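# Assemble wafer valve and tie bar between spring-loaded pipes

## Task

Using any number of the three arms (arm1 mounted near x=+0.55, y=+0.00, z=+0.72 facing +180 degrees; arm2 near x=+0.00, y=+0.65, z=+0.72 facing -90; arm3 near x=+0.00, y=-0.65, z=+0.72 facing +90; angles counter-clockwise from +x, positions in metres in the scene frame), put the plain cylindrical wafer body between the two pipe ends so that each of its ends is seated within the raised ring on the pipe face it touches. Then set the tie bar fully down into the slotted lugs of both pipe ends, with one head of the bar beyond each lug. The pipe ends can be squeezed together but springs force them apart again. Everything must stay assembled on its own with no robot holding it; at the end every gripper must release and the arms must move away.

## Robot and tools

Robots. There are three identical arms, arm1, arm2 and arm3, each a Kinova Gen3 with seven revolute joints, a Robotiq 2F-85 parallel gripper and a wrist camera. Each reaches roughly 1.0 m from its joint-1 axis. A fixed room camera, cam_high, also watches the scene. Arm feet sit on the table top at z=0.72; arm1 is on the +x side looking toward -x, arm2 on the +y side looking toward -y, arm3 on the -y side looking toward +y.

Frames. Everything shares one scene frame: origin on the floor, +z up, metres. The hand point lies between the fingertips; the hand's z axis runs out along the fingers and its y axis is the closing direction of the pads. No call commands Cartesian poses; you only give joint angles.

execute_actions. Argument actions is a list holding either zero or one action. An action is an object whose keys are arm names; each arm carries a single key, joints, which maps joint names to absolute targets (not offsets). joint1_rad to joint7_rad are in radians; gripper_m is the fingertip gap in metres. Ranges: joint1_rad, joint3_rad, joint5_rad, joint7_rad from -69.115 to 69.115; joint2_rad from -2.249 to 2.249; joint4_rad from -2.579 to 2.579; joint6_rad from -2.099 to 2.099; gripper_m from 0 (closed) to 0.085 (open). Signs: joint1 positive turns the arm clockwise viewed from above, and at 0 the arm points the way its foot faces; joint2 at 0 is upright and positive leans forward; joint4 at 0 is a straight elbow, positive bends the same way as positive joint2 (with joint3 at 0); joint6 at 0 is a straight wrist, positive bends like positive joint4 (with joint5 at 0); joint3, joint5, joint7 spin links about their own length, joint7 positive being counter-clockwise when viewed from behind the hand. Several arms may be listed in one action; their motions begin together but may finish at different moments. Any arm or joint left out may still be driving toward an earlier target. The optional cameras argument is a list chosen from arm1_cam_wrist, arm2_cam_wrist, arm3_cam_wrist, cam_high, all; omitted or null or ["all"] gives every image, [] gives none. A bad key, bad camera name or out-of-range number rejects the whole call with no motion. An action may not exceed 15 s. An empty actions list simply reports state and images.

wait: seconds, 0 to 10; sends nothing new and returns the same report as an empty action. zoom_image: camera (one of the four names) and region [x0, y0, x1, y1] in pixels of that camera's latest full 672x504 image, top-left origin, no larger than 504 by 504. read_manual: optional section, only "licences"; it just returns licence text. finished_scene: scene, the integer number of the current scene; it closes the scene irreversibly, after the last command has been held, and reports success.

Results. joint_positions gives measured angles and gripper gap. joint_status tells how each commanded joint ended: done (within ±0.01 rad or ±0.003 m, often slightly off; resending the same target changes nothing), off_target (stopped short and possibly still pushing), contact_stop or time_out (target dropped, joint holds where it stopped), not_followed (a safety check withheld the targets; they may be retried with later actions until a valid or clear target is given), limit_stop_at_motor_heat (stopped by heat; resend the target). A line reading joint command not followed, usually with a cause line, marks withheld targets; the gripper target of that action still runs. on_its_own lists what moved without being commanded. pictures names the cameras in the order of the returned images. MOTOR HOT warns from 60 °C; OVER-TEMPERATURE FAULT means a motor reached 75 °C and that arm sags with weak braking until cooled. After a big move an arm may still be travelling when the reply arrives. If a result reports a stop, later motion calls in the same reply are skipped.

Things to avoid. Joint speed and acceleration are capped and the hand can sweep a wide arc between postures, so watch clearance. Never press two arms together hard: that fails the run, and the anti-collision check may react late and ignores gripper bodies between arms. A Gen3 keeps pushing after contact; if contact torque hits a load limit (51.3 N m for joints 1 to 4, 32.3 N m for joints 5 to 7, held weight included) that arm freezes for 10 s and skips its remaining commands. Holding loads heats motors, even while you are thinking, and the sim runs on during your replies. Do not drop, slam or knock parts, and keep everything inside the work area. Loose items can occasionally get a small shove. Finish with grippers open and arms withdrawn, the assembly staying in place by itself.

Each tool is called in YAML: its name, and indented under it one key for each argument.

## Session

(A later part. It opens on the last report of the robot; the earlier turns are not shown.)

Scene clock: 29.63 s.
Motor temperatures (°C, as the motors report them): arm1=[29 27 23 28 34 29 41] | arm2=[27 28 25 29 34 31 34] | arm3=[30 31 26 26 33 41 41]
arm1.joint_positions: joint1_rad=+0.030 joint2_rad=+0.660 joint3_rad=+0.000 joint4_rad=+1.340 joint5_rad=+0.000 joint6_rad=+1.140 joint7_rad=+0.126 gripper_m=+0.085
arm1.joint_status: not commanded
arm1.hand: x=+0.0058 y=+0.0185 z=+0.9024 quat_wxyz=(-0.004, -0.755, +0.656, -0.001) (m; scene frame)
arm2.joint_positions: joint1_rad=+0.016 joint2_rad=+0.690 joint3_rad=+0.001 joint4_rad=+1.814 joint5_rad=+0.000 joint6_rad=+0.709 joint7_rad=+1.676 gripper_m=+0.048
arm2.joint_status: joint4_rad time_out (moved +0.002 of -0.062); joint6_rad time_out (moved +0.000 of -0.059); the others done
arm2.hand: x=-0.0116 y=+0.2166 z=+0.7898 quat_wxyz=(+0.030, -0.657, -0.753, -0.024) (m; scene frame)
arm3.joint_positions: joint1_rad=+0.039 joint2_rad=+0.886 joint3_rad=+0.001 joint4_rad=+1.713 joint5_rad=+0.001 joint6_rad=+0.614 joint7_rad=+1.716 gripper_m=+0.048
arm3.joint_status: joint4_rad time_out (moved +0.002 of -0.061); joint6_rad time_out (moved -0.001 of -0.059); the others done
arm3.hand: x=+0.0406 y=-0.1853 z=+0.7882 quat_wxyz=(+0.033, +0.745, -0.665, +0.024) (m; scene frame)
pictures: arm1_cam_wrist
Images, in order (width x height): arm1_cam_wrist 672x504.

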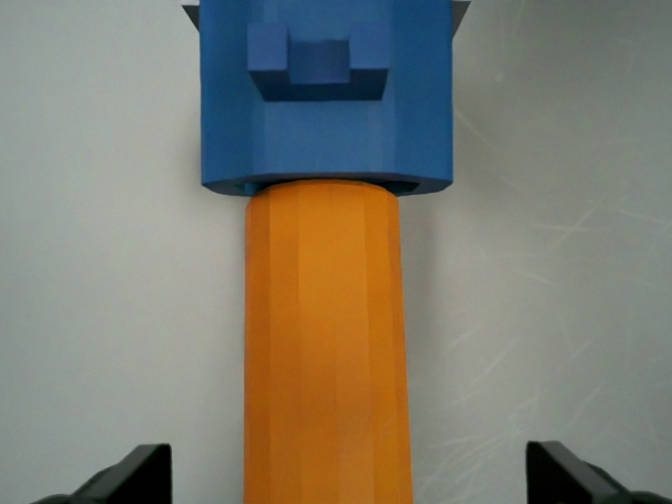

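execute_actions:
  actions:
    - {"arm1":{"joints":{"joint2_rad":0.760,"joint4_rad":1.469,"joint6_rad":0.913}}}
  cameras: []

execute_actions:
  actions:
    - {"arm1":{"joints":{"gripper_m":0.05}}}
  cameras: ["arm1_cam_wrist"]

Scene clock: 31.43 s.
Motor temperatures (°C, as the motors report them): arm1=[29 27 23 28 34 29 41] | arm2=[27 28 25 29 34 31 34] | arm3=[30 31 26 26 33 41 41]
arm1.joint_positions: joint1_rad=+0.030 joint2_rad=+0.760 joint3_rad=+0.000 joint4_rad=+1.469 joint5_rad=+0.000 joint6_rad=+0.913 joint7_rad=+0.126 gripper_m=+0.085
arm1.joint_status: all done
arm1.hand: x=+0.0114 y=+0.0179 z=+0.8135 quat_wxyz=(-0.003, -0.755, +0.656, -0.002) (m; scene frame)
arm2.joint_positions: joint1_rad=+0.016 joint2_rad=+0.690 joint3_rad=+0.001 joint4_rad=+1.814 joint5_rad=+0.000 joint6_rad=+0.709 joint7_rad=+1.676 gripper_m=+0.048
arm2.joint_status: not commanded
arm2.hand: x=-0.0116 y=+0.2166 z=+0.7898 quat_wxyz=(+0.030, -0.657, -0.753, -0.024) (m; scene frame)
arm3.joint_positions: joint1_rad=+0.039 joint2_rad=+0.886 joint3_rad=+0.001 joint4_rad=+1.713 joint5_rad=+0.001 joint6_rad=+0.614 joint7_rad=+1.716 gripper_m=+0.048
arm3.joint_status: not commanded
arm3.hand: x=+0.0406 y=-0.1853 z=+0.7882 quat_wxyz=(+0.033, +0.745, -0.665, +0.024) (m; scene frame)
pictures: none
No camera images: the call's "cameras" was empty. Leave "cameras" out to get every camera's image.

Scene clock: 32.20 s.
Motor temperatures (°C, as the motors report them): arm1=[29 27 23 28 34 29 41] | arm2=[27 28 25 29 34 31 34] | arm3=[30 31 26 26 33 41 41]
arm1.joint_positions: joint1_rad=+0.030 joint2_rad=+0.757 joint3_rad=+0.000 joint4_rad=+1.470 joint5_rad=+0.000 joint6_rad=+0.916 joint7_rad=+0.126 gripper_m=+0.058
arm1.joint_status: gripper_m off_target (ended at +0.058, target +0.050)
arm1.hand: x=+0.0122 y=+0.0178 z=+0.8148 quat_wxyz=(-0.003, -0.755, +0.656, -0.002) (m; scene frame)
arm2.joint_positions: joint1_rad=+0.016 joint2_rad=+0.690 joint3_rad=+0.001 joint4_rad=+1.814 joint5_rad=+0.000 joint6_rad=+0.710 joint7_rad=+1.676 gripper_m=+0.048
arm2.joint_status: not commanded
arm2.hand: x=-0.0117 y=+0.2167 z=+0.7898 quat_wxyz=(+0.030, -0.657, -0.753, -0.024) (m; scene frame)
arm3.joint_positions: joint1_rad=+0.039 joint2_rad=+0.886 joint3_rad=+0.001 joint4_rad=+1.713 joint5_rad=+0.001 joint6_rad=+0.614 joint7_rad=+1.716 gripper_m=+0.048
arm3.joint_status: not commanded
arm3.hand: x=+0.0406 y=-0.1854 z=+0.7882 quat_wxyz=(+0.033, +0.745, -0.665, +0.024) (m; scene frame)
pictures: arm1_cam_wrist
Images, in order (width x height): arm1_cam_wrist 672x504.

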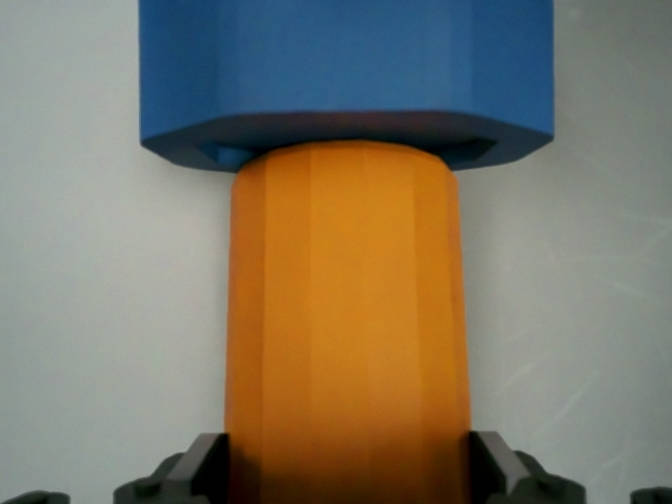

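execute_actions:
  actions:
    - {"arm1":{"joints":{"gripper_m":0.075}}}
  cameras: []

execute_actions:
  actions:
    - {"arm1":{"joints":{"joint2_rad":0.784,"joint4_rad":1.480,"joint6_rad":0.878}}}
  cameras: []

execute_actions:
  actions:
    - {"arm1":{"joints":{"gripper_m":0.05}}}
  cameras: ["arm1_cam_wrist"]

Scene clock: 33.33 s.
Motor temperatures (°C, as the motors report them): arm1=[29 27 23 28 34 29 41] | arm2=[27 28 25 29 34 31 34] | arm3=[30 31 26 26 33 41 41]
arm1.joint_positions: joint1_rad=+0.030 joint2_rad=+0.760 joint3_rad=+0.000 joint4_rad=+1.469 joint5_rad=+0.000 joint6_rad=+0.913 joint7_rad=+0.126 gripper_m=+0.075
arm1.joint_status: all done
arm1.hand: x=+0.0115 y=+0.0179 z=+0.8135 quat_wxyz=(-0.003, -0.755, +0.656, -0.002) (m; scene frame)
arm2.joint_positions: joint1_rad=+0.016 joint2_rad=+0.690 joint3_rad=+0.001 joint4_rad=+1.814 joint5_rad=+0.000 joint6_rad=+0.710 joint7_rad=+1.676 gripper_m=+0.048
arm2.joint_status: not commanded
arm2.hand: x=-0.0117 y=+0.2167 z=+0.7898 quat_wxyz=(+0.030, -0.657, -0.753, -0.024) (m; scene frame)
arm3.joint_positions: joint1_rad=+0.039 joint2_rad=+0.886 joint3_rad=+0.001 joint4_rad=+1.713 joint5_rad=+0.001 joint6_rad=+0.614 joint7_rad=+1.716 gripper_m=+0.048
arm3.joint_status: not commanded
arm3.hand: x=+0.0406 y=-0.1854 z=+0.7882 quat_wxyz=(+0.033, +0.745, -0.665, +0.024) (m; scene frame)
pictures: none
No camera images: the call's "cameras" was empty. Leave "cameras" out to get every camera's image.

Scene clock: 33.97 s.
Motor temperatures (°C, as the motors report them): arm1=[29 27 23 28 34 29 41] | arm2=[27 28 25 29 34 31 34] | arm3=[30 31 26 26 33 41 41]
arm1.joint_positions: joint1_rad=+0.030 joint2_rad=+0.784 joint3_rad=+0.000 joint4_rad=+1.480 joint5_rad=+0.000 joint6_rad=+0.878 joint7_rad=+0.126 gripper_m=+0.075
arm1.joint_status: all done
arm1.hand: x=+0.0111 y=+0.0177 z=+0.7979 quat_wxyz=(-0.003, -0.755, +0.656, -0.002) (m; scene frame)
arm2.joint_positions: joint1_rad=+0.016 joint2_rad=+0.690 joint3_rad=+0.001 joint4_rad=+1.814 joint5_rad=+0.000 joint6_rad=+0.710 joint7_rad=+1.676 gripper_m=+0.048
arm2.joint_status: not commanded
arm2.hand: x=-0.0117 y=+0.2167 z=+0.7898 quat_wxyz=(+0.030, -0.657, -0.753, -0.024) (m; scene frame)
arm3.joint_positions: joint1_rad=+0.039 joint2_rad=+0.886 joint3_rad=+0.001 joint4_rad=+1.713 joint5_rad=+0.001 joint6_rad=+0.614 joint7_rad=+1.716 gripper_m=+0.048
arm3.joint_status: not commanded
arm3.hand: x=+0.0406 y=-0.1854 z=+0.7882 quat_wxyz=(+0.033, +0.745, -0.665, +0.024) (m; scene frame)
pictures: none
No camera images: the call's "cameras" was empty. Leave "cameras" out to get every camera's image.

Scene clock: 34.67 s.
Motor temperatures (°C, as the motors report them): arm1=[29 27 23 28 34 29 41] | arm2=[27 28 25 29 34 31 34] | arm3=[30 31 26 26 33 41 41]
arm1.joint_positions: joint1_rad=+0.030 joint2_rad=+0.782 joint3_rad=+0.000 joint4_rad=+1.481 joint5_rad=+0.000 joint6_rad=+0.880 joint7_rad=+0.126 gripper_m=+0.061
arm1.joint_status: gripper_m off_target (ended at +0.061, target +0.050)
arm1.hand: x=+0.0116 y=+0.0177 z=+0.7987 quat_wxyz=(-0.003, -0.755, +0.656, -0.002) (m; scene frame)
arm2.joint_positions: joint1_rad=+0.016 joint2_rad=+0.690 joint3_rad=+0.001 joint4_rad=+1.814 joint5_rad=+0.000 joint6_rad=+0.710 joint7_rad=+1.676 gripper_m=+0.048
arm2.joint_status: not commanded
arm2.hand: x=-0.0118 y=+0.2168 z=+0.7898 quat_wxyz=(+0.030, -0.657, -0.753, -0.024) (m; scene frame)
arm3.joint_positions: joint1_rad=+0.039 joint2_rad=+0.886 joint3_rad=+0.001 joint4_rad=+1.713 joint5_rad=+0.001 joint6_rad=+0.614 joint7_rad=+1.716 gripper_m=+0.048
arm3.joint_status: not commanded
arm3.hand: x=+0.0406 y=-0.1854 z=+0.7882 quat_wxyz=(+0.034, +0.745, -0.665, +0.024) (m; scene frame)
pictures: arm1_cam_wrist
Images, in order (width x height): arm1_cam_wrist 672x504.

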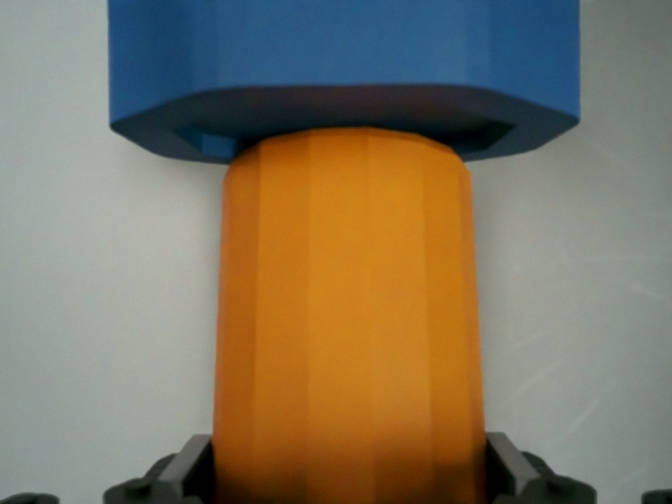

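execute_actions:
  actions:
    - {"arm2":{"joints":{"joint1_rad":0.03,"joint2_rad":0.59,"joint4_rad":1.995,"joint6_rad":0.557,"joint7_rad":1.697}},"arm3":{"joints":{"joint1_rad":0.058,"joint2_rad":0.803,"joint4_rad":1.91,"joint6_rad":0.429,"joint7_rad":1.738}}}
  cameras: []

execute_actions:
  actions:
    - {"arm1":{"joints":{"joint2_rad":0.849,"joint4_rad":1.503,"joint6_rad":0.789}}}
  cameras: ["arm1_cam_wrist"]

execute_actions:
  actions:
    - {"arm1":{"joints":{"gripper_m":0.075}}}
  cameras: ["arm1_cam_wrist","cam_high"]

Scene clock: 36.00 s.
Motor temperatures (°C, as the motors report them): arm1=[29 27 23 28 34 29 41] | arm2=[27 28 25 29 34 31 34] | arm3=[30 31 26 26 33 41 41]
arm1.joint_positions: joint1_rad=+0.030 joint2_rad=+0.786 joint3_rad=+0.000 joint4_rad=+1.481 joint5_rad=+0.000 joint6_rad=+0.878 joint7_rad=+0.126 gripper_m=+0.061
arm1.joint_status: not commanded
arm1.hand: x=+0.0118 y=+0.0178 z=+0.7968 quat_wxyz=(-0.003, -0.755, +0.656, -0.003) (m; scene frame)
arm2.joint_positions: joint1_rad=+0.030 joint2_rad=+0.590 joint3_rad=+0.000 joint4_rad=+1.995 joint5_rad=+0.000 joint6_rad=+0.557 joint7_rad=+1.697 gripper_m=+0.048
arm2.joint_status: all done
arm2.hand: x=-0.0174 y=+0.2494 z=+0.7998 quat_wxyz=(+0.005, -0.655, -0.756, +0.002) (m; scene frame)
arm3.joint_positions: joint1_rad=+0.058 joint2_rad=+0.803 joint3_rad=+0.000 joint4_rad=+1.910 joint5_rad=+0.000 joint6_rad=+0.429 joint7_rad=+1.738 gripper_m=+0.048
arm3.joint_status: all done
arm3.hand: x=+0.0468 y=-0.2189 z=+0.7971 quat_wxyz=(+0.007, +0.747, -0.665, +0.001) (m; scene frame)
pictures: none
No camera images: the call's "cameras" was empty. Leave "cameras" out to get every camera's image.

Scene clock: 38.20 s.
Motor temperatures (°C, as the motors report them): arm1=[29 27 23 28 34 29 41] | arm2=[27 28 25 29 34 31 34] | arm3=[30 31 26 26 33 41 41]
arm1.joint_positions: joint1_rad=+0.030 joint2_rad=+0.828 joint3_rad=+0.000 joint4_rad=+1.501 joint5_rad=+0.000 joint6_rad=+0.796 joint7_rad=+0.126 gripper_m=+0.061
arm1.joint_status: joint2_rad time_out (moved +0.043 of +0.063); the others done
arm1.hand: x=+0.0063 y=+0.0175 z=+0.7692 quat_wxyz=(-0.009, -0.755, +0.656, +0.004) (m; scene frame)
arm2.joint_positions: joint1_rad=+0.030 joint2_rad=+0.590 joint3_rad=+0.000 joint4_rad=+1.995 joint5_rad=+0.000 joint6_rad=+0.557 joint7_rad=+1.697 gripper_m=+0.048
arm2.joint_status: not commanded
arm2.hand: x=-0.0174 y=+0.2494 z=+0.7999 quat_wxyz=(+0.005, -0.655, -0.756, +0.002) (m; scene frame)
arm3.joint_positions: joint1_rad=+0.058 joint2_rad=+0.803 joint3_rad=+0.000 joint4_rad=+1.910 joint5_rad=+0.000 joint6_rad=+0.429 joint7_rad=+1.738 gripper_m=+0.048
arm3.joint_status: not commanded
arm3.hand: x=+0.0468 y=-0.2189 z=+0.7972 quat_wxyz=(+0.007, +0.747, -0.665, +0.001) (m; scene frame)
pictures: arm1_cam_wrist
Images, in order (width x height): arm1_cam_wrist 672x504.

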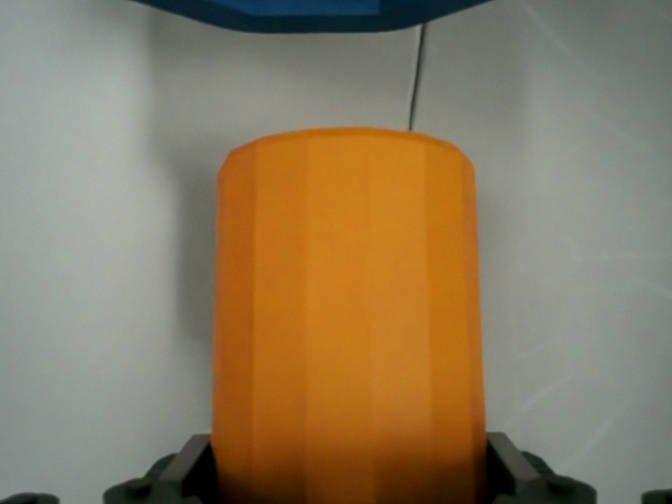

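not run: a stop came earlier in this reply.

execute_actions:
  actions:
    - {"arm1":{"joints":{"gripper_m":0.075}}}
  cameras: []

execute_actions:
  actions:
    - {"arm1":{"joints":{"joint2_rad":0.853,"joint4_rad":1.504,"joint6_rad":0.784}}}
  cameras: ["arm1_cam_wrist"]

execute_actions:
  actions:
    - {"arm1":{"joints":{"gripper_m":0.05}}}
  cameras: ["arm1_cam_wrist"]

Scene clock: 39.13 s.
Motor temperatures (°C, as the motors report them): arm1=[29 27 23 28 34 29 41] | arm2=[27 28 25 29 34 31 34] | arm3=[30 31 26 26 33 41 41]
arm1.joint_positions: joint1_rad=+0.030 joint2_rad=+0.832 joint3_rad=+0.000 joint4_rad=+1.502 joint5_rad=+0.000 joint6_rad=+0.795 joint7_rad=+0.126 gripper_m=+0.075
arm1.joint_status: all done
arm1.hand: x=+0.0075 y=+0.0175 z=+0.7672 quat_wxyz=(-0.008, -0.755, +0.656, +0.003) (m; scene frame)
arm2.joint_positions: joint1_rad=+0.030 joint2_rad=+0.590 joint3_rad=+0.000 joint4_rad=+1.995 joint5_rad=+0.000 joint6_rad=+0.557 joint7_rad=+1.697 gripper_m=+0.048
arm2.joint_status: not commanded
arm2.hand: x=-0.0174 y=+0.2494 z=+0.7999 quat_wxyz=(+0.005, -0.655, -0.756, +0.002) (m; scene frame)
arm3.joint_positions: joint1_rad=+0.058 joint2_rad=+0.803 joint3_rad=+0.000 joint4_rad=+1.910 joint5_rad=+0.000 joint6_rad=+0.429 joint7_rad=+1.738 gripper_m=+0.048
arm3.joint_status: not commanded
arm3.hand: x=+0.0468 y=-0.2189 z=+0.7972 quat_wxyz=(+0.007, +0.747, -0.665, +0.001) (m; scene frame)
pictures: none
No camera images: the call's "cameras" was empty. Leave "cameras" out to get every camera's image.

Scene clock: 39.77 s.
Motor temperatures (°C, as the motors report them): arm1=[29 27 23 28 34 29 41] | arm2=[27 28 25 29 34 31 34] | arm3=[30 31 26 26 33 41 41]
arm1.joint_positions: joint1_rad=+0.030 joint2_rad=+0.853 joint3_rad=+0.000 joint4_rad=+1.504 joint5_rad=+0.000 joint6_rad=+0.784 joint7_rad=+0.126 gripper_m=+0.075
arm1.joint_status: all done
arm1.hand: x=+0.0105 y=+0.0174 z=+0.7551 quat_wxyz=(-0.004, -0.755, +0.656, -0.001) (m; scene frame)
arm2.joint_positions: joint1_rad=+0.030 joint2_rad=+0.590 joint3_rad=+0.000 joint4_rad=+1.995 joint5_rad=+0.000 joint6_rad=+0.557 joint7_rad=+1.697 gripper_m=+0.048
arm2.joint_status: not commanded
arm2.hand: x=-0.0174 y=+0.2494 z=+0.7999 quat_wxyz=(+0.005, -0.655, -0.756, +0.002) (m; scene frame)
arm3.joint_positions: joint1_rad=+0.058 joint2_rad=+0.803 joint3_rad=+0.000 joint4_rad=+1.910 joint5_rad=+0.000 joint6_rad=+0.429 joint7_rad=+1.738 gripper_m=+0.048
arm3.joint_status: not commanded
arm3.hand: x=+0.0468 y=-0.2189 z=+0.7972 quat_wxyz=(+0.007, +0.747, -0.665, +0.001) (m; scene frame)
pictures: arm1_cam_wrist
Images, in order (width x height): arm1_cam_wrist 672x504.

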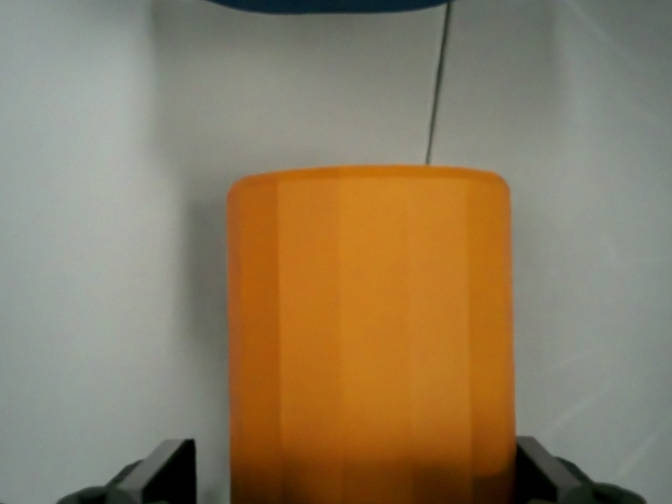

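Scene clock: 40.47 s.
Motor temperatures (°C, as the motors report them): arm1=[29 27 23 28 34 29 41] | arm2=[27 28 25 29 34 31 34] | arm3=[30 31 26 26 33 41 41]
arm1.joint_positions: joint1_rad=+0.030 joint2_rad=+0.850 joint3_rad=+0.000 joint4_rad=+1.503 joint5_rad=+0.000 joint6_rad=+0.784 joint7_rad=+0.126 gripper_m=+0.061
arm1.joint_status: gripper_m off_target (ended at +0.061, target +0.050)
arm1.hand: x=+0.0093 y=+0.0173 z=+0.7567 quat_wxyz=(-0.005, -0.755, +0.656, +0.000) (m; scene frame)
arm2.joint_positions: joint1_rad=+0.030 joint2_rad=+0.590 joint3_rad=+0.000 joint4_rad=+1.995 joint5_rad=+0.000 joint6_rad=+0.557 joint7_rad=+1.697 gripper_m=+0.048
arm2.joint_status: not commanded
arm2.hand: x=-0.0174 y=+0.2494 z=+0.7999 quat_wxyz=(+0.005, -0.655, -0.756, +0.002) (m; scene frame)
arm3.joint_positions: joint1_rad=+0.058 joint2_rad=+0.803 joint3_rad=+0.000 joint4_rad=+1.910 joint5_rad=+0.000 joint6_rad=+0.429 joint7_rad=+1.738 gripper_m=+0.048
arm3.joint_status: not commanded
arm3.hand: x=+0.0468 y=-0.2189 z=+0.7972 quat_wxyz=(+0.007, +0.747, -0.665, +0.001) (m; scene frame)
pictures: arm1_cam_wrist
Images, in order (width x height): arm1_cam_wrist 672x504.

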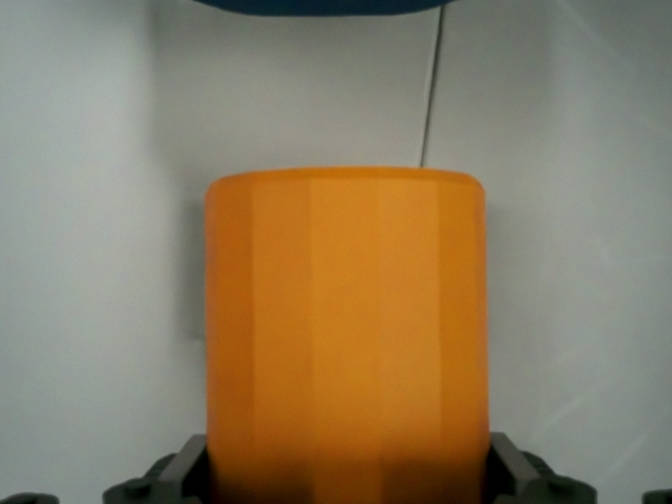

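execute_actions:
  actions:
    - {"arm1":{"joints":{"joint2_rad":0.758,"joint4_rad":1.468,"joint6_rad":0.916}}}
  cameras: ["arm1_cam_wrist"]

execute_actions:
  actions:
    - {"arm2":{"joints":{"joint1_rad":0.013,"joint2_rad":0.653,"joint4_rad":1.845,"joint6_rad":0.644,"joint7_rad":1.680}},"arm3":{"joints":{"joint1_rad":0.0375,"joint2_rad":0.857,"joint4_rad":1.74,"joint6_rad":0.545,"joint7_rad":1.7175}}}
  cameras: ["arm1_cam_wrist"]

Scene clock: 41.50 s.
Motor temperatures (°C, as the motors report them): arm1=[29 27 23 28 34 29 41] | arm2=[27 28 25 29 34 31 34] | arm3=[30 31 26 26 33 41 41]
arm1.joint_positions: joint1_rad=+0.030 joint2_rad=+0.760 joint3_rad=+0.000 joint4_rad=+1.469 joint5_rad=+0.000 joint6_rad=+0.916 joint7_rad=+0.126 gripper_m=+0.061
arm1.joint_status: all done
arm1.hand: x=+0.0122 y=+0.0179 z=+0.8137 quat_wxyz=(-0.003, -0.755, +0.656, -0.003) (m; scene frame)
arm2.joint_positions: joint1_rad=+0.030 joint2_rad=+0.590 joint3_rad=+0.000 joint4_rad=+1.995 joint5_rad=+0.000 joint6_rad=+0.557 joint7_rad=+1.697 gripper_m=+0.048
arm2.joint_status: not commanded
arm2.hand: x=-0.0174 y=+0.2494 z=+0.7999 quat_wxyz=(+0.005, -0.655, -0.756, +0.002) (m; scene frame)
arm3.joint_positions: joint1_rad=+0.058 joint2_rad=+0.803 joint3_rad=+0.000 joint4_rad=+1.910 joint5_rad=+0.000 joint6_rad=+0.429 joint7_rad=+1.738 gripper_m=+0.048
arm3.joint_status: not commanded
arm3.hand: x=+0.0468 y=-0.2189 z=+0.7972 quat_wxyz=(+0.007, +0.747, -0.665, +0.001) (m; scene frame)
pictures: arm1_cam_wrist
Images, in order (width x height): arm1_cam_wrist 672x504.

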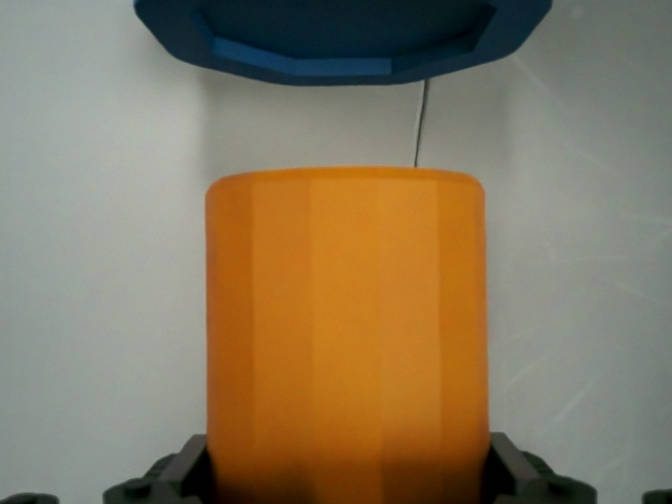

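Scene clock: 42.63 s.
Motor temperatures (°C, as the motors report them): arm1=[29 27 23 28 34 29 41] | arm2=[27 28 25 29 34 31 34] | arm3=[30 31 26 26 33 41 41]
arm1.joint_positions: joint1_rad=+0.028 joint2_rad=+0.760 joint3_rad=-0.002 joint4_rad=+1.469 joint5_rad=-0.001 joint6_rad=+0.917 joint7_rad=+0.126 gripper_m=+0.061
arm1.joint_status: not commanded
arm1.hand: x=+0.0126 y=+0.0155 z=+0.8137 quat_wxyz=(-0.003, -0.756, +0.655, -0.004) (m; scene frame)
arm2.joint_positions: joint1_rad=+0.016 joint2_rad=+0.653 joint3_rad=+0.002 joint4_rad=+1.854 joint5_rad=+0.000 joint6_rad=+0.652 joint7_rad=+1.679 gripper_m=+0.048
arm2.joint_status: all done
arm2.hand: x=-0.0117 y=+0.2123 z=+0.7983 quat_wxyz=(+0.011, -0.656, -0.754, -0.004) (m; scene frame)
arm3.joint_positions: joint1_rad=+0.039 joint2_rad=+0.857 joint3_rad=+0.001 joint4_rad=+1.747 joint5_rad=+0.001 joint6_rad=+0.551 joint7_rad=+1.718 gripper_m=+0.048
arm3.joint_status: all done
arm3.hand: x=+0.0409 y=-0.1763 z=+0.7960 quat_wxyz=(+0.011, +0.746, -0.665, +0.006) (m; scene frame)
pictures: arm1_cam_wrist
Images, in order (width x height): arm1_cam_wrist 672x504.

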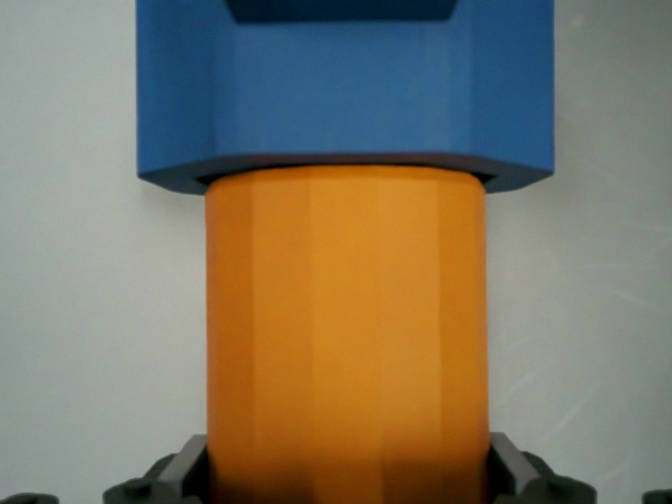

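execute_actions:
  actions:
    - {"arm1":{"joints":{"joint1_rad":0.025,"joint7_rad":0.121}},"arm3":{"joints":{"joint2_rad":0.860,"joint4_rad":1.730,"joint6_rad":0.550}}}
  cameras: ["arm1_cam_wrist"]

Scene clock: 43.23 s.
Motor temperatures (°C, as the motors report them): arm1=[29 27 23 28 34 29 41] | arm2=[27 28 25 29 34 31 34] | arm3=[30 31 26 26 33 41 41]
arm1.joint_positions: joint1_rad=+0.024 joint2_rad=+0.760 joint3_rad=-0.001 joint4_rad=+1.469 joint5_rad=+0.000 joint6_rad=+0.916 joint7_rad=+0.121 gripper_m=+0.061
arm1.joint_status: all done
arm1.hand: x=+0.0123 y=+0.0144 z=+0.8137 quat_wxyz=(-0.003, -0.755, +0.656, -0.003) (m; scene frame)
arm2.joint_positions: joint1_rad=+0.015 joint2_rad=+0.653 joint3_rad=+0.002 joint4_rad=+1.852 joint5_rad=+0.001 joint6_rad=+0.651 joint7_rad=+1.679 gripper_m=+0.048
arm2.joint_status: not commanded
arm2.hand: x=-0.0116 y=+0.2113 z=+0.7982 quat_wxyz=(+0.011, -0.656, -0.754, -0.003) (m; scene frame)
arm3.joint_positions: joint1_rad=+0.039 joint2_rad=+0.861 joint3_rad=+0.001 joint4_rad=+1.737 joint5_rad=+0.001 joint6_rad=+0.557 joint7_rad=+1.718 gripper_m=+0.048
arm3.joint_status: all done
arm3.hand: x=+0.0407 y=-0.1738 z=+0.7956 quat_wxyz=(+0.011, +0.747, -0.665, +0.005) (m; scene frame)
pictures: arm1_cam_wrist
Images, in order (width x height): arm1_cam_wrist 672x504.

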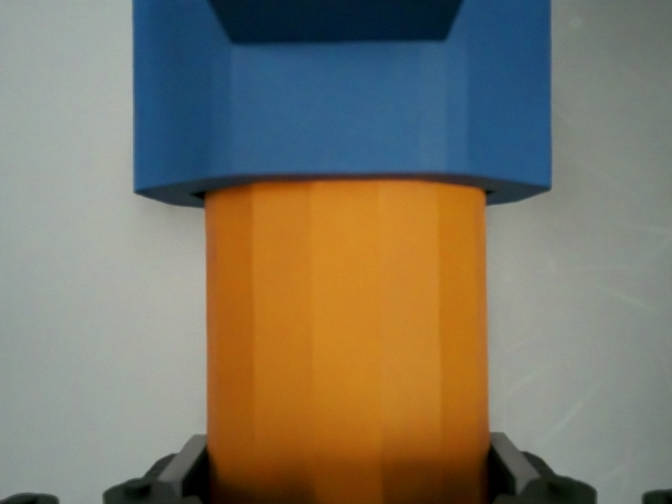

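Works. Continue in small steps.

execute_actions:
  actions:
    - {"arm3":{"joints":{"joint2_rad":0.863,"joint4_rad":1.720,"joint6_rad":0.556}}}
  cameras: ["arm1_cam_wrist"]

execute_actions:
  actions:
    - {"arm3":{"joints":{"joint2_rad":0.866,"joint4_rad":1.710,"joint6_rad":0.562}}}
  cameras: ["arm1_cam_wrist"]

Scene clock: 43.80 s.
Motor temperatures (°C, as the motors report them): arm1=[29 27 23 28 34 29 41] | arm2=[27 28 25 29 34 31 34] | arm3=[30 31 26 26 33 41 41]
arm1.joint_positions: joint1_rad=+0.024 joint2_rad=+0.760 joint3_rad=-0.001 joint4_rad=+1.469 joint5_rad=-0.001 joint6_rad=+0.916 joint7_rad=+0.121 gripper_m=+0.061
arm1.joint_status: not commanded
arm1.hand: x=+0.0122 y=+0.0144 z=+0.8137 quat_wxyz=(-0.003, -0.755, +0.656, -0.003) (m; scene frame)
arm2.joint_positions: joint1_rad=+0.015 joint2_rad=+0.653 joint3_rad=+0.002 joint4_rad=+1.852 joint5_rad=+0.001 joint6_rad=+0.651 joint7_rad=+1.679 gripper_m=+0.048
arm2.joint_status: not commanded
arm2.hand: x=-0.0116 y=+0.2113 z=+0.7982 quat_wxyz=(+0.011, -0.656, -0.754, -0.003) (m; scene frame)
arm3.joint_positions: joint1_rad=+0.039 joint2_rad=+0.864 joint3_rad=+0.001 joint4_rad=+1.729 joint5_rad=+0.001 joint6_rad=+0.564 joint7_rad=+1.718 gripper_m=+0.048
arm3.joint_status: all done
arm3.hand: x=+0.0405 y=-0.1725 z=+0.7954 quat_wxyz=(+0.012, +0.747, -0.665, +0.006) (m; scene frame)
pictures: arm1_cam_wrist
Images, in order (width x height): arm1_cam_wrist 672x504.

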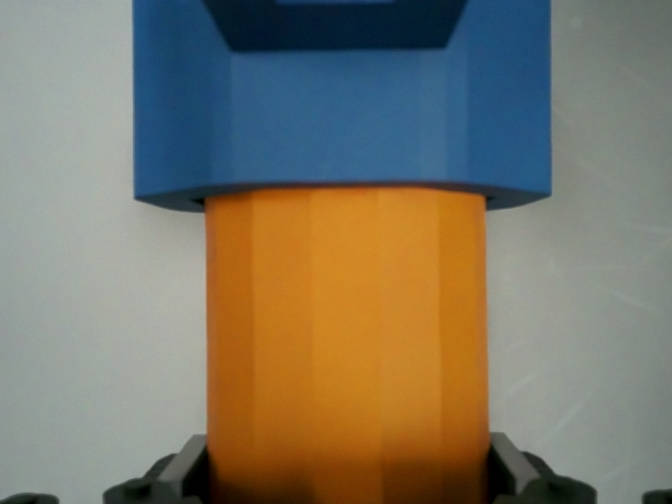

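Scene clock: 45.47 s.
Motor temperatures (°C, as the motors report them): arm1=[29 27 23 28 34 29 41] | arm2=[27 28 25 29 34 31 34] | arm3=[30 31 26 26 33 41 41]
arm1.joint_positions: joint1_rad=+0.024 joint2_rad=+0.760 joint3_rad=-0.001 joint4_rad=+1.469 joint5_rad=+0.000 joint6_rad=+0.916 joint7_rad=+0.121 gripper_m=+0.061
arm1.joint_status: not commanded
arm1.hand: x=+0.0123 y=+0.0144 z=+0.8137 quat_wxyz=(-0.003, -0.755, +0.656, -0.003) (m; scene frame)
arm2.joint_positions: joint1_rad=+0.015 joint2_rad=+0.653 joint3_rad=+0.002 joint4_rad=+1.852 joint5_rad=+0.001 joint6_rad=+0.651 joint7_rad=+1.679 gripper_m=+0.048
arm2.joint_status: not commanded
arm2.hand: x=-0.0116 y=+0.2113 z=+0.7982 quat_wxyz=(+0.011, -0.656, -0.754, -0.003) (m; scene frame)
arm3.joint_positions: joint1_rad=+0.039 joint2_rad=+0.868 joint3_rad=+0.001 joint4_rad=+1.728 joint5_rad=+0.001 joint6_rad=+0.578 joint7_rad=+1.718 gripper_m=+0.048
arm3.joint_status: joint4_rad time_out (moved -0.001 of -0.019); joint6_rad time_out (moved +0.013 of -0.002); the others done
arm3.hand: x=+0.0403 y=-0.1772 z=+0.7938 quat_wxyz=(+0.019, +0.746, -0.665, +0.012) (m; scene frame)
pictures: arm1_cam_wrist
Images, in order (width x height): arm1_cam_wrist 672x504.

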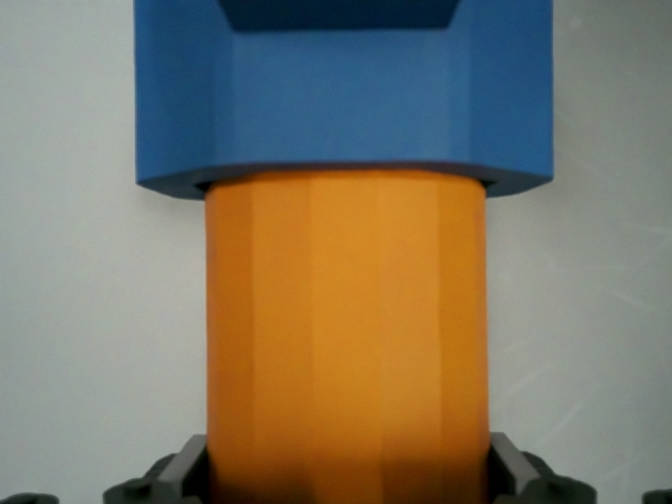

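execute_actions:
  actions:
    - {"arm3":{"joints":{"joint2_rad":0.863,"joint4_rad":1.721,"joint6_rad":0.556}}}
  cameras: []

execute_actions:
  actions:
    - {"arm1":{"joints":{"joint1_rad":0.019,"joint7_rad":0.115}},"arm2":{"joints":{"joint2_rad":0.657,"joint4_rad":1.835,"joint6_rad":0.650}}}
  cameras: ["arm1_cam_wrist"]

execute_actions:
  actions:
    - {"arm1":{"joints":{"joint1_rad":0.014,"joint7_rad":0.110}},"arm2":{"joints":{"joint2_rad":0.661,"joint4_rad":1.825,"joint6_rad":0.656}}}
  cameras: ["arm1_cam_wrist"]

Scene clock: 46.00 s.
Motor temperatures (°C, as the motors report them): arm1=[29 27 23 28 34 29 41] | arm2=[27 28 25 29 34 31 34] | arm3=[30 31 26 26 33 41 41]
arm1.joint_positions: joint1_rad=+0.024 joint2_rad=+0.760 joint3_rad=-0.001 joint4_rad=+1.469 joint5_rad=-0.001 joint6_rad=+0.916 joint7_rad=+0.121 gripper_m=+0.061
arm1.joint_status: not commanded
arm1.hand: x=+0.0122 y=+0.0144 z=+0.8136 quat_wxyz=(-0.003, -0.755, +0.656, -0.003) (m; scene frame)
arm2.joint_positions: joint1_rad=+0.015 joint2_rad=+0.653 joint3_rad=+0.002 joint4_rad=+1.852 joint5_rad=+0.001 joint6_rad=+0.651 joint7_rad=+1.679 gripper_m=+0.048
arm2.joint_status: not commanded
arm2.hand: x=-0.0116 y=+0.2113 z=+0.7982 quat_wxyz=(+0.011, -0.656, -0.754, -0.003) (m; scene frame)
arm3.joint_positions: joint1_rad=+0.038 joint2_rad=+0.867 joint3_rad=+0.001 joint4_rad=+1.729 joint5_rad=+0.001 joint6_rad=+0.562 joint7_rad=+1.718 gripper_m=+0.048
arm3.joint_status: all done
arm3.hand: x=+0.0403 y=-0.1726 z=+0.7940 quat_wxyz=(+0.013, +0.747, -0.665, +0.006) (m; scene frame)
pictures: none
No camera images: the call's "cameras" was empty. Leave "cameras" out to get every camera's image.

Scene clock: 46.63 s.
Motor temperatures (°C, as the motors report them): arm1=[29 27 23 28 34 29 41] | arm2=[27 28 25 29 34 31 34] | arm3=[30 31 26 26 33 41 41]
arm1.joint_positions: joint1_rad=+0.020 joint2_rad=+0.760 joint3_rad=+0.001 joint4_rad=+1.469 joint5_rad=+0.001 joint6_rad=+0.916 joint7_rad=+0.115 gripper_m=+0.061
arm1.joint_status: all done
arm1.hand: x=+0.0122 y=+0.0135 z=+0.8135 quat_wxyz=(-0.002, -0.754, +0.657, -0.002) (m; scene frame)
arm2.joint_positions: joint1_rad=+0.015 joint2_rad=+0.657 joint3_rad=+0.002 joint4_rad=+1.845 joint5_rad=+0.000 joint6_rad=+0.659 joint7_rad=+1.679 gripper_m=+0.048
arm2.joint_status: all done
arm2.hand: x=-0.0114 y=+0.2107 z=+0.7981 quat_wxyz=(+0.012, -0.656, -0.754, -0.005) (m; scene frame)
arm3.joint_positions: joint1_rad=+0.038 joint2_rad=+0.867 joint3_rad=+0.001 joint4_rad=+1.730 joint5_rad=+0.001 joint6_rad=+0.563 joint7_rad=+1.718 gripper_m=+0.048
arm3.joint_status: not commanded
arm3.hand: x=+0.0400 y=-0.1733 z=+0.7939 quat_wxyz=(+0.013, +0.747, -0.665, +0.007) (m; scene frame)
pictures: arm1_cam_wrist
Images, in order (width x height): arm1_cam_wrist 672x504.

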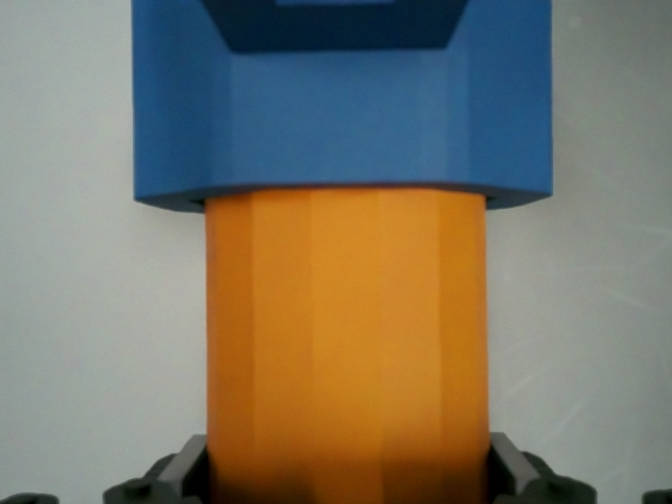

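Scene clock: 48.30 s.
Motor temperatures (°C, as the motors report them): arm1=[29 27 23 28 34 29 41] | arm2=[27 28 25 29 34 31 34] | arm3=[30 31 26 26 33 41 41]
arm1.joint_positions: joint1_rad=+0.017 joint2_rad=+0.760 joint3_rad=+0.003 joint4_rad=+1.469 joint5_rad=+0.002 joint6_rad=+0.916 joint7_rad=+0.110 gripper_m=+0.061
arm1.joint_status: all done
arm1.hand: x=+0.0124 y=+0.0125 z=+0.8135 quat_wxyz=(-0.001, -0.754, +0.657, -0.002) (m; scene frame)
arm2.joint_positions: joint1_rad=+0.015 joint2_rad=+0.661 joint3_rad=+0.001 joint4_rad=+1.841 joint5_rad=+0.000 joint6_rad=+0.671 joint7_rad=+1.680 gripper_m=+0.048
arm2.joint_status: joint4_rad time_out (moved -0.004 of -0.020); joint6_rad time_out (moved +0.011 of -0.003); the others done
arm2.hand: x=-0.0109 y=+0.2131 z=+0.7969 quat_wxyz=(+0.016, -0.656, -0.755, -0.009) (m; scene frame)
arm3.joint_positions: joint1_rad=+0.038 joint2_rad=+0.867 joint3_rad=+0.001 joint4_rad=+1.731 joint5_rad=+0.001 joint6_rad=+0.564 joint7_rad=+1.718 gripper_m=+0.048
arm3.joint_status: not commanded
arm3.hand: x=+0.0401 y=-0.1743 z=+0.7939 quat_wxyz=(+0.014, +0.747, -0.665, +0.008) (m; scene frame)
pictures: arm1_cam_wrist
Images, in order (width x height): arm1_cam_wrist 672x504.

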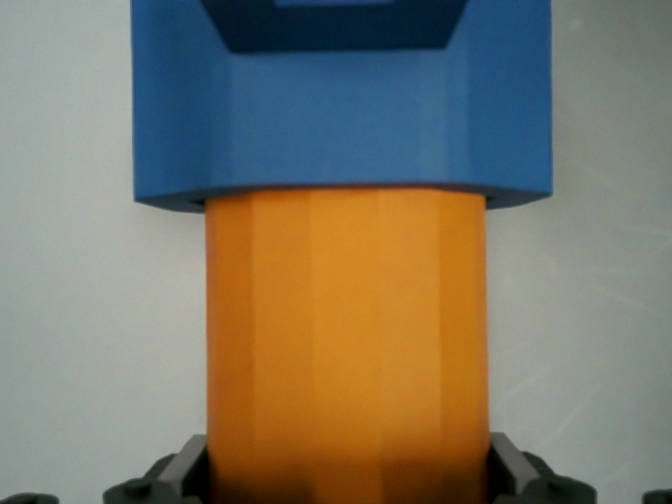

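execute_actions:
  actions:
    - {"arm1":{"joints":{"joint1_rad":0.022,"joint7_rad":0.118}},"arm2":{"joints":{"joint2_rad":0.657,"joint4_rad":1.836,"joint6_rad":0.651}}}
  cameras: []

execute_actions:
  actions:
    - {"arm1":{"joints":{"gripper_m":0.085}}}
  cameras: ["arm1_cam_wrist"]

execute_actions:
  actions:
    - {"arm1":{"joints":{"joint2_rad":0.60,"joint4_rad":1.25,"joint6_rad":1.29}}}
  cameras: ["arm1_cam_wrist","cam_high"]

Scene clock: 48.90 s.
Motor temperatures (°C, as the motors report them): arm1=[29 27 23 28 34 29 41] | arm2=[27 28 25 29 34 31 34] | arm3=[30 31 26 26 33 41 41]
arm1.joint_positions: joint1_rad=+0.022 joint2_rad=+0.760 joint3_rad=+0.000 joint4_rad=+1.469 joint5_rad=-0.001 joint6_rad=+0.916 joint7_rad=+0.117 gripper_m=+0.061
arm1.joint_status: all done
arm1.hand: x=+0.0123 y=+0.0134 z=+0.8136 quat_wxyz=(-0.003, -0.754, +0.656, -0.003) (m; scene frame)
arm2.joint_positions: joint1_rad=+0.015 joint2_rad=+0.659 joint3_rad=+0.001 joint4_rad=+1.845 joint5_rad=+0.000 joint6_rad=+0.658 joint7_rad=+1.679 gripper_m=+0.048
arm2.joint_status: all done
arm2.hand: x=-0.0107 y=+0.2107 z=+0.7970 quat_wxyz=(+0.012, -0.656, -0.755, -0.005) (m; scene frame)
arm3.joint_positions: joint1_rad=+0.039 joint2_rad=+0.867 joint3_rad=+0.001 joint4_rad=+1.730 joint5_rad=+0.001 joint6_rad=+0.563 joint7_rad=+1.718 gripper_m=+0.048
arm3.joint_status: not commanded
arm3.hand: x=+0.0403 y=-0.1736 z=+0.7939 quat_wxyz=(+0.014, +0.747, -0.665, +0.007) (m; scene frame)
pictures: none
No camera images: the call's "cameras" was empty. Leave "cameras" out to get every camera's image.

Scene clock: 49.80 s.
Motor temperatures (°C, as the motors report them): arm1=[29 27 23 28 34 29 41] | arm2=[27 28 25 29 34 31 34] | arm3=[30 31 26 26 33 41 41]
arm1.joint_positions: joint1_rad=+0.022 joint2_rad=+0.758 joint3_rad=+0.000 joint4_rad=+1.468 joint5_rad=+0.000 joint6_rad=+0.916 joint7_rad=+0.118 gripper_m=+0.085
arm1.joint_status: all done
arm1.hand: x=+0.0114 y=+0.0136 z=+0.8148 quat_wxyz=(-0.003, -0.755, +0.656, -0.002) (m; scene frame)
arm2.joint_positions: joint1_rad=+0.015 joint2_rad=+0.659 joint3_rad=+0.001 joint4_rad=+1.845 joint5_rad=+0.000 joint6_rad=+0.658 joint7_rad=+1.679 gripper_m=+0.048
arm2.joint_status: not commanded
arm2.hand: x=-0.0107 y=+0.2107 z=+0.7970 quat_wxyz=(+0.012, -0.656, -0.755, -0.005) (m; scene frame)
arm3.joint_positions: joint1_rad=+0.039 joint2_rad=+0.867 joint3_rad=+0.001 joint4_rad=+1.730 joint5_rad=+0.001 joint6_rad=+0.563 joint7_rad=+1.718 gripper_m=+0.048
arm3.joint_status: not commanded
arm3.hand: x=+0.0404 y=-0.1736 z=+0.7939 quat_wxyz=(+0.014, +0.747, -0.665, +0.007) (m; scene frame)
pictures: arm1_cam_wrist
Images, in order (width x height): arm1_cam_wrist 672x504.

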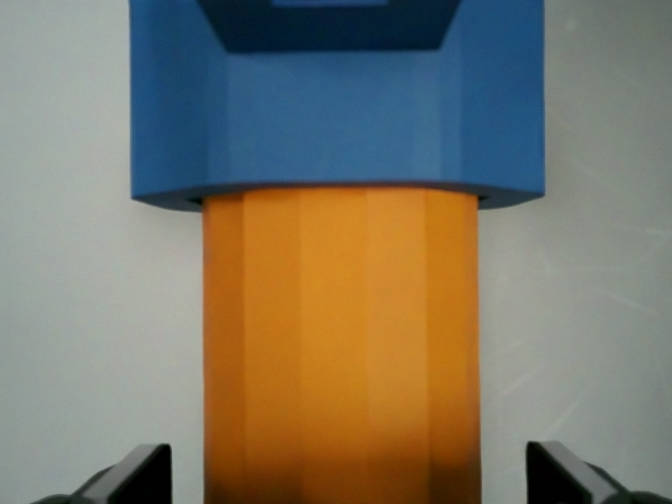

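Scene clock: 51.03 s.
Motor temperatures (°C, as the motors report them): arm1=[29 27 23 28 34 29 41] | arm2=[27 28 25 29 34 31 34] | arm3=[30 31 26 26 33 41 41]
arm1.joint_positions: joint1_rad=+0.022 joint2_rad=+0.600 joint3_rad=+0.000 joint4_rad=+1.250 joint5_rad=+0.000 joint6_rad=+1.290 joint7_rad=+0.118 gripper_m=+0.085
arm1.joint_status: all done
arm1.hand: x=+0.0098 y=+0.0147 z=+0.9614 quat_wxyz=(-0.004, -0.755, +0.656, -0.001) (m; scene frame)
arm2.joint_positions: joint1_rad=+0.015 joint2_rad=+0.659 joint3_rad=+0.001 joint4_rad=+1.845 joint5_rad=+0.000 joint6_rad=+0.658 joint7_rad=+1.679 gripper_m=+0.048
arm2.joint_status: not commanded
arm2.hand: x=-0.0107 y=+0.2107 z=+0.7970 quat_wxyz=(+0.012, -0.656, -0.755, -0.005) (m; scene frame)
arm3.joint_positions: joint1_rad=+0.039 joint2_rad=+0.867 joint3_rad=+0.001 joint4_rad=+1.730 joint5_rad=+0.001 joint6_rad=+0.563 joint7_rad=+1.718 gripper_m=+0.048
arm3.joint_status: not commanded
arm3.hand: x=+0.0404 y=-0.1736 z=+0.7939 quat_wxyz=(+0.014, +0.747, -0.665, +0.007) (m; scene frame)
pictures: arm1_cam_wrist, cam_high
Images, in order (width x height): arm1_cam_wrist 672x504, cam_high 672x504.

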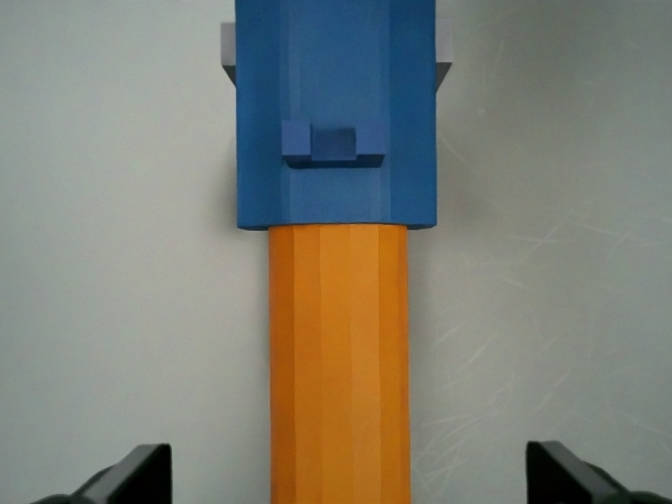

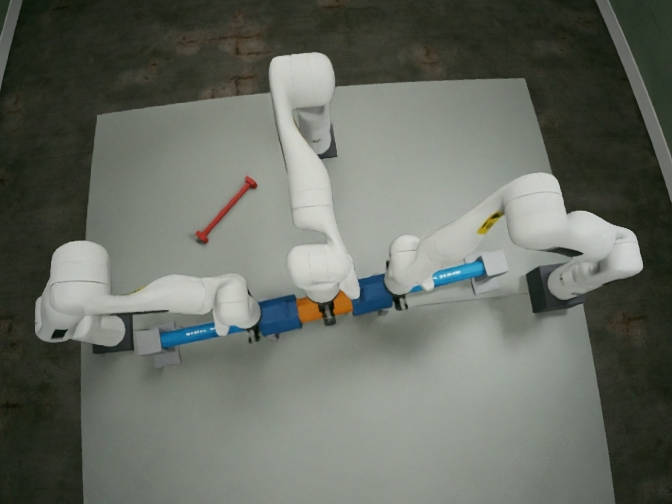

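execute_actions:
  actions:
    - {"arm1":{"joints":{"joint2_rad":-0.1,"joint4_rad":1.95,"joint6_rad":1.29,"gripper_m":0.05}}}
  cameras: []

execute_actions:
  actions:
    - {"arm1":{"joints":{"joint1_rad":0.894,"joint7_rad":1.67}}}
  cameras: []

execute_actions:
  actions:
    - {"arm1":{"joints":{"joint2_rad":0.278,"joint4_rad":2.002,"joint6_rad":0.862}}}
  cameras: ["arm1_cam_wrist","cam_high"]

Scene clock: 53.17 s.
Motor temperatures (°C, as the motors report them): arm1=[29 27 23 28 34 29 41] | arm2=[27 28 25 29 34 31 34] | arm3=[30 32 26 26 33 41 41]
arm1.joint_positions: joint1_rad=+0.022 joint2_rad=-0.100 joint3_rad=+0.000 joint4_rad=+1.950 joint5_rad=+0.000 joint6_rad=+1.290 joint7_rad=+0.118 gripper_m=+0.050
arm1.joint_status: all done
arm1.hand: x=+0.2895 y=+0.0214 z=+1.0321 quat_wxyz=(-0.004, -0.755, +0.656, -0.001) (m; scene frame)
arm2.joint_positions: joint1_rad=+0.015 joint2_rad=+0.659 joint3_rad=+0.001 joint4_rad=+1.845 joint5_rad=+0.000 joint6_rad=+0.658 joint7_rad=+1.679 gripper_m=+0.048
arm2.joint_status: not commanded
arm2.hand: x=-0.0107 y=+0.2107 z=+0.7970 quat_wxyz=(+0.012, -0.656, -0.755, -0.005) (m; scene frame)
arm3.joint_positions: joint1_rad=+0.039 joint2_rad=+0.867 joint3_rad=+0.001 joint4_rad=+1.730 joint5_rad=+0.001 joint6_rad=+0.563 joint7_rad=+1.718 gripper_m=+0.048
arm3.joint_status: not commanded
arm3.hand: x=+0.0404 y=-0.1736 z=+0.7939 quat_wxyz=(+0.014, +0.747, -0.665, +0.007) (m; scene frame)
pictures: none
No camera images: the call's "cameras" was empty. Leave "cameras" out to get every camera's image.

Scene clock: 55.50 s.
Motor temperatures (°C, as the motors report them): arm1=[29 27 23 28 34 29 41] | arm2=[27 28 25 29 34 31 34] | arm3=[30 32 26 26 33 41 41]
arm1.joint_positions: joint1_rad=+0.894 joint2_rad=-0.100 joint3_rad=+0.000 joint4_rad=+1.950 joint5_rad=+0.000 joint6_rad=+1.290 joint7_rad=+1.670 gripper_m=+0.050
arm1.joint_status: all done
arm1.hand: x=+0.3972 y=+0.2145 z=+1.0305 quat_wxyz=(-0.004, -0.930, +0.366, +0.000) (m; scene frame)
arm2.joint_positions: joint1_rad=+0.015 joint2_rad=+0.659 joint3_rad=+0.001 joint4_rad=+1.845 joint5_rad=+0.000 joint6_rad=+0.658 joint7_rad=+1.679 gripper_m=+0.048
arm2.joint_status: not commanded
arm2.hand: x=-0.0107 y=+0.2107 z=+0.7970 quat_wxyz=(+0.012, -0.656, -0.755, -0.005) (m; scene frame)
arm3.joint_positions: joint1_rad=+0.039 joint2_rad=+0.867 joint3_rad=+0.001 joint4_rad=+1.730 joint5_rad=+0.001 joint6_rad=+0.563 joint7_rad=+1.718 gripper_m=+0.048
arm3.joint_status: not commanded
arm3.hand: x=+0.0404 y=-0.1736 z=+0.7939 quat_wxyz=(+0.014, +0.747, -0.665, +0.007) (m; scene frame)
pictures: none
No camera images: the call's "cameras" was empty. Leave "cameras" out to get every camera's image.

Scene clock: 57.03 s.
Motor temperatures (°C, as the motors report them): arm1=[29 27 23 28 34 29 41] | arm2=[27 28 25 29 34 31 34] | arm3=[30 32 26 26 33 41 41]
arm1.joint_positions: joint1_rad=+0.894 joint2_rad=+0.278 joint3_rad=+0.000 joint4_rad=+2.002 joint5_rad=+0.000 joint6_rad=+0.862 joint7_rad=+1.670 gripper_m=+0.050
arm1.joint_status: all done
arm1.hand: x=+0.3354 y=+0.2836 z=+0.8980 quat_wxyz=(-0.004, -0.930, +0.367, +0.000) (m; scene frame)
arm2.joint_positions: joint1_rad=+0.015 joint2_rad=+0.659 joint3_rad=+0.001 joint4_rad=+1.845 joint5_rad=+0.000 joint6_rad=+0.658 joint7_rad=+1.679 gripper_m=+0.048
arm2.joint_status: not commanded
arm2.hand: x=-0.0107 y=+0.2107 z=+0.7970 quat_wxyz=(+0.012, -0.656, -0.755, -0.005) (m; scene frame)
arm3.joint_positions: joint1_rad=+0.039 joint2_rad=+0.867 joint3_rad=+0.001 joint4_rad=+1.730 joint5_rad=+0.001 joint6_rad=+0.563 joint7_rad=+1.718 gripper_m=+0.048
arm3.joint_status: not commanded
arm3.hand: x=+0.0404 y=-0.1736 z=+0.7939 quat_wxyz=(+0.014, +0.747, -0.665, +0.007) (m; scene frame)
pictures: arm1_cam_wrist, cam_high
Images, in order (width x height): arm1_cam_wrist 672x504, cam_high 672x504.

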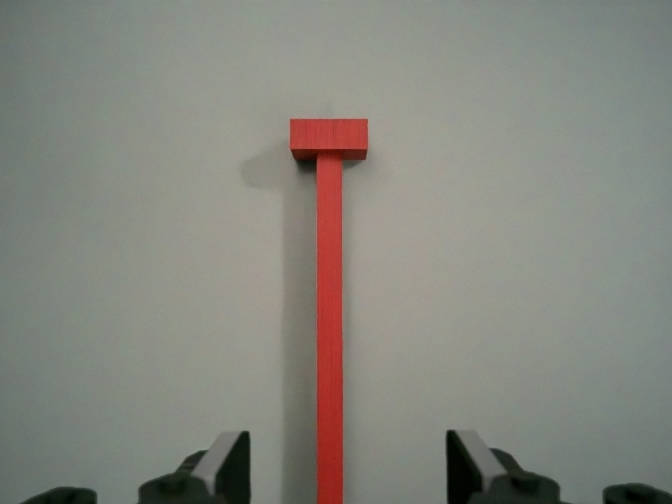

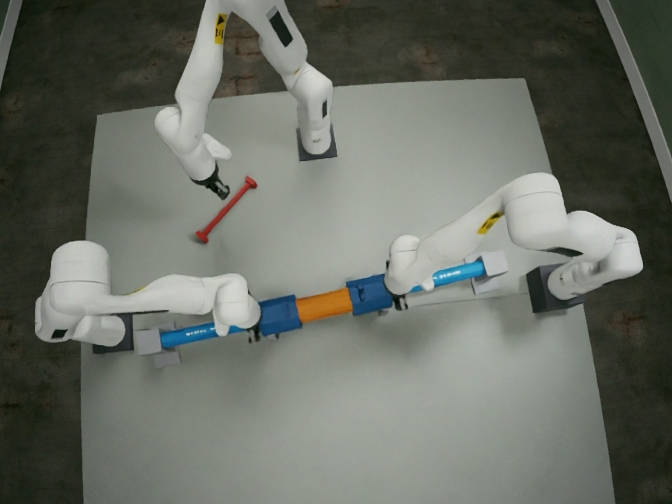

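execute_actions:
  actions:
    - {"arm1":{"joints":{"joint2_rad":0.620,"joint4_rad":2.166,"joint6_rad":0.356}}}
  cameras: ["arm1_cam_wrist"]

execute_actions:
  actions:
    - {"arm1":{"joints":{"gripper_m":0.0}}}
  cameras: ["arm1_cam_wrist"]

Scene clock: 58.63 s.
Motor temperatures (°C, as the motors report them): arm1=[29 27 23 28 34 29 41] | arm2=[27 28 25 29 34 31 34] | arm3=[30 32 26 26 33 41 41]
arm1.joint_positions: joint1_rad=+0.894 joint2_rad=+0.620 joint3_rad=+0.000 joint4_rad=+2.166 joint5_rad=+0.000 joint6_rad=+0.356 joint7_rad=+1.670 gripper_m=+0.050
arm1.joint_status: all done
arm1.hand: x=+0.3351 y=+0.2824 z=+0.7459 quat_wxyz=(-0.004, -0.930, +0.367, +0.000) (m; scene frame)
arm2.joint_positions: joint1_rad=+0.015 joint2_rad=+0.659 joint3_rad=+0.001 joint4_rad=+1.845 joint5_rad=+0.000 joint6_rad=+0.658 joint7_rad=+1.679 gripper_m=+0.048
arm2.joint_status: not commanded
arm2.hand: x=-0.0107 y=+0.2107 z=+0.7970 quat_wxyz=(+0.012, -0.656, -0.755, -0.005) (m; scene frame)
arm3.joint_positions: joint1_rad=+0.039 joint2_rad=+0.867 joint3_rad=+0.001 joint4_rad=+1.730 joint5_rad=+0.001 joint6_rad=+0.563 joint7_rad=+1.718 gripper_m=+0.048
arm3.joint_status: not commanded
arm3.hand: x=+0.0404 y=-0.1736 z=+0.7939 quat_wxyz=(+0.014, +0.747, -0.665, +0.007) (m; scene frame)
pictures: arm1_cam_wrist
Images, in order (width x height): arm1_cam_wrist 672x504.

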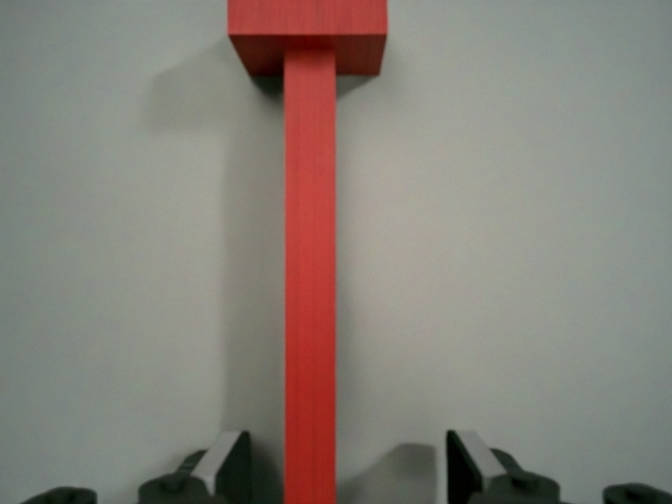

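Scene clock: 59.50 s.
Motor temperatures (°C, as the motors report them): arm1=[29 27 23 28 34 29 41] | arm2=[27 28 25 29 34 31 34] | arm3=[30 32 26 26 33 41 41]
arm1.joint_positions: joint1_rad=+0.894 joint2_rad=+0.619 joint3_rad=+0.000 joint4_rad=+2.166 joint5_rad=+0.000 joint6_rad=+0.356 joint7_rad=+1.670 gripper_m=+0.009
arm1.joint_status: gripper_m off_target (ended at +0.009, target +0.000)
arm1.hand: x=+0.3352 y=+0.2826 z=+0.7462 quat_wxyz=(-0.004, -0.930, +0.367, +0.000) (m; scene frame)
arm2.joint_positions: joint1_rad=+0.015 joint2_rad=+0.659 joint3_rad=+0.001 joint4_rad=+1.845 joint5_rad=+0.000 joint6_rad=+0.658 joint7_rad=+1.679 gripper_m=+0.048
arm2.joint_status: not commanded
arm2.hand: x=-0.0107 y=+0.2107 z=+0.7970 quat_wxyz=(+0.012, -0.656, -0.755, -0.005) (m; scene frame)
arm3.joint_positions: joint1_rad=+0.039 joint2_rad=+0.867 joint3_rad=+0.001 joint4_rad=+1.730 joint5_rad=+0.001 joint6_rad=+0.563 joint7_rad=+1.718 gripper_m=+0.048
arm3.joint_status: not commanded
arm3.hand: x=+0.0404 y=-0.1736 z=+0.7939 quat_wxyz=(+0.014, +0.747, -0.665, +0.007) (m; scene frame)
pictures: arm1_cam_wrist
Images, in order (width x height): arm1_cam_wrist 672x504.

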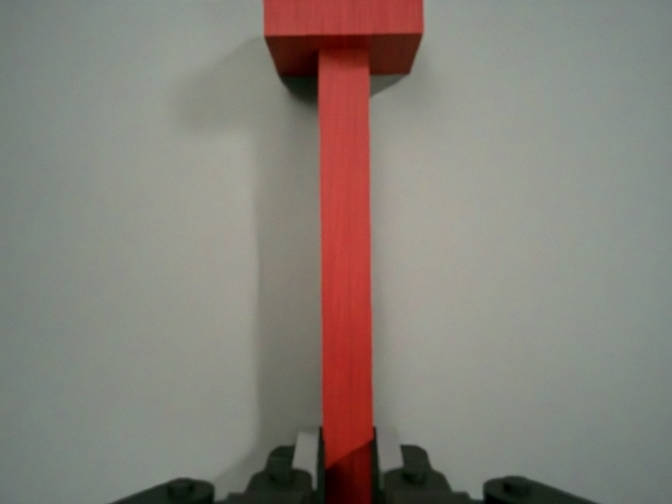

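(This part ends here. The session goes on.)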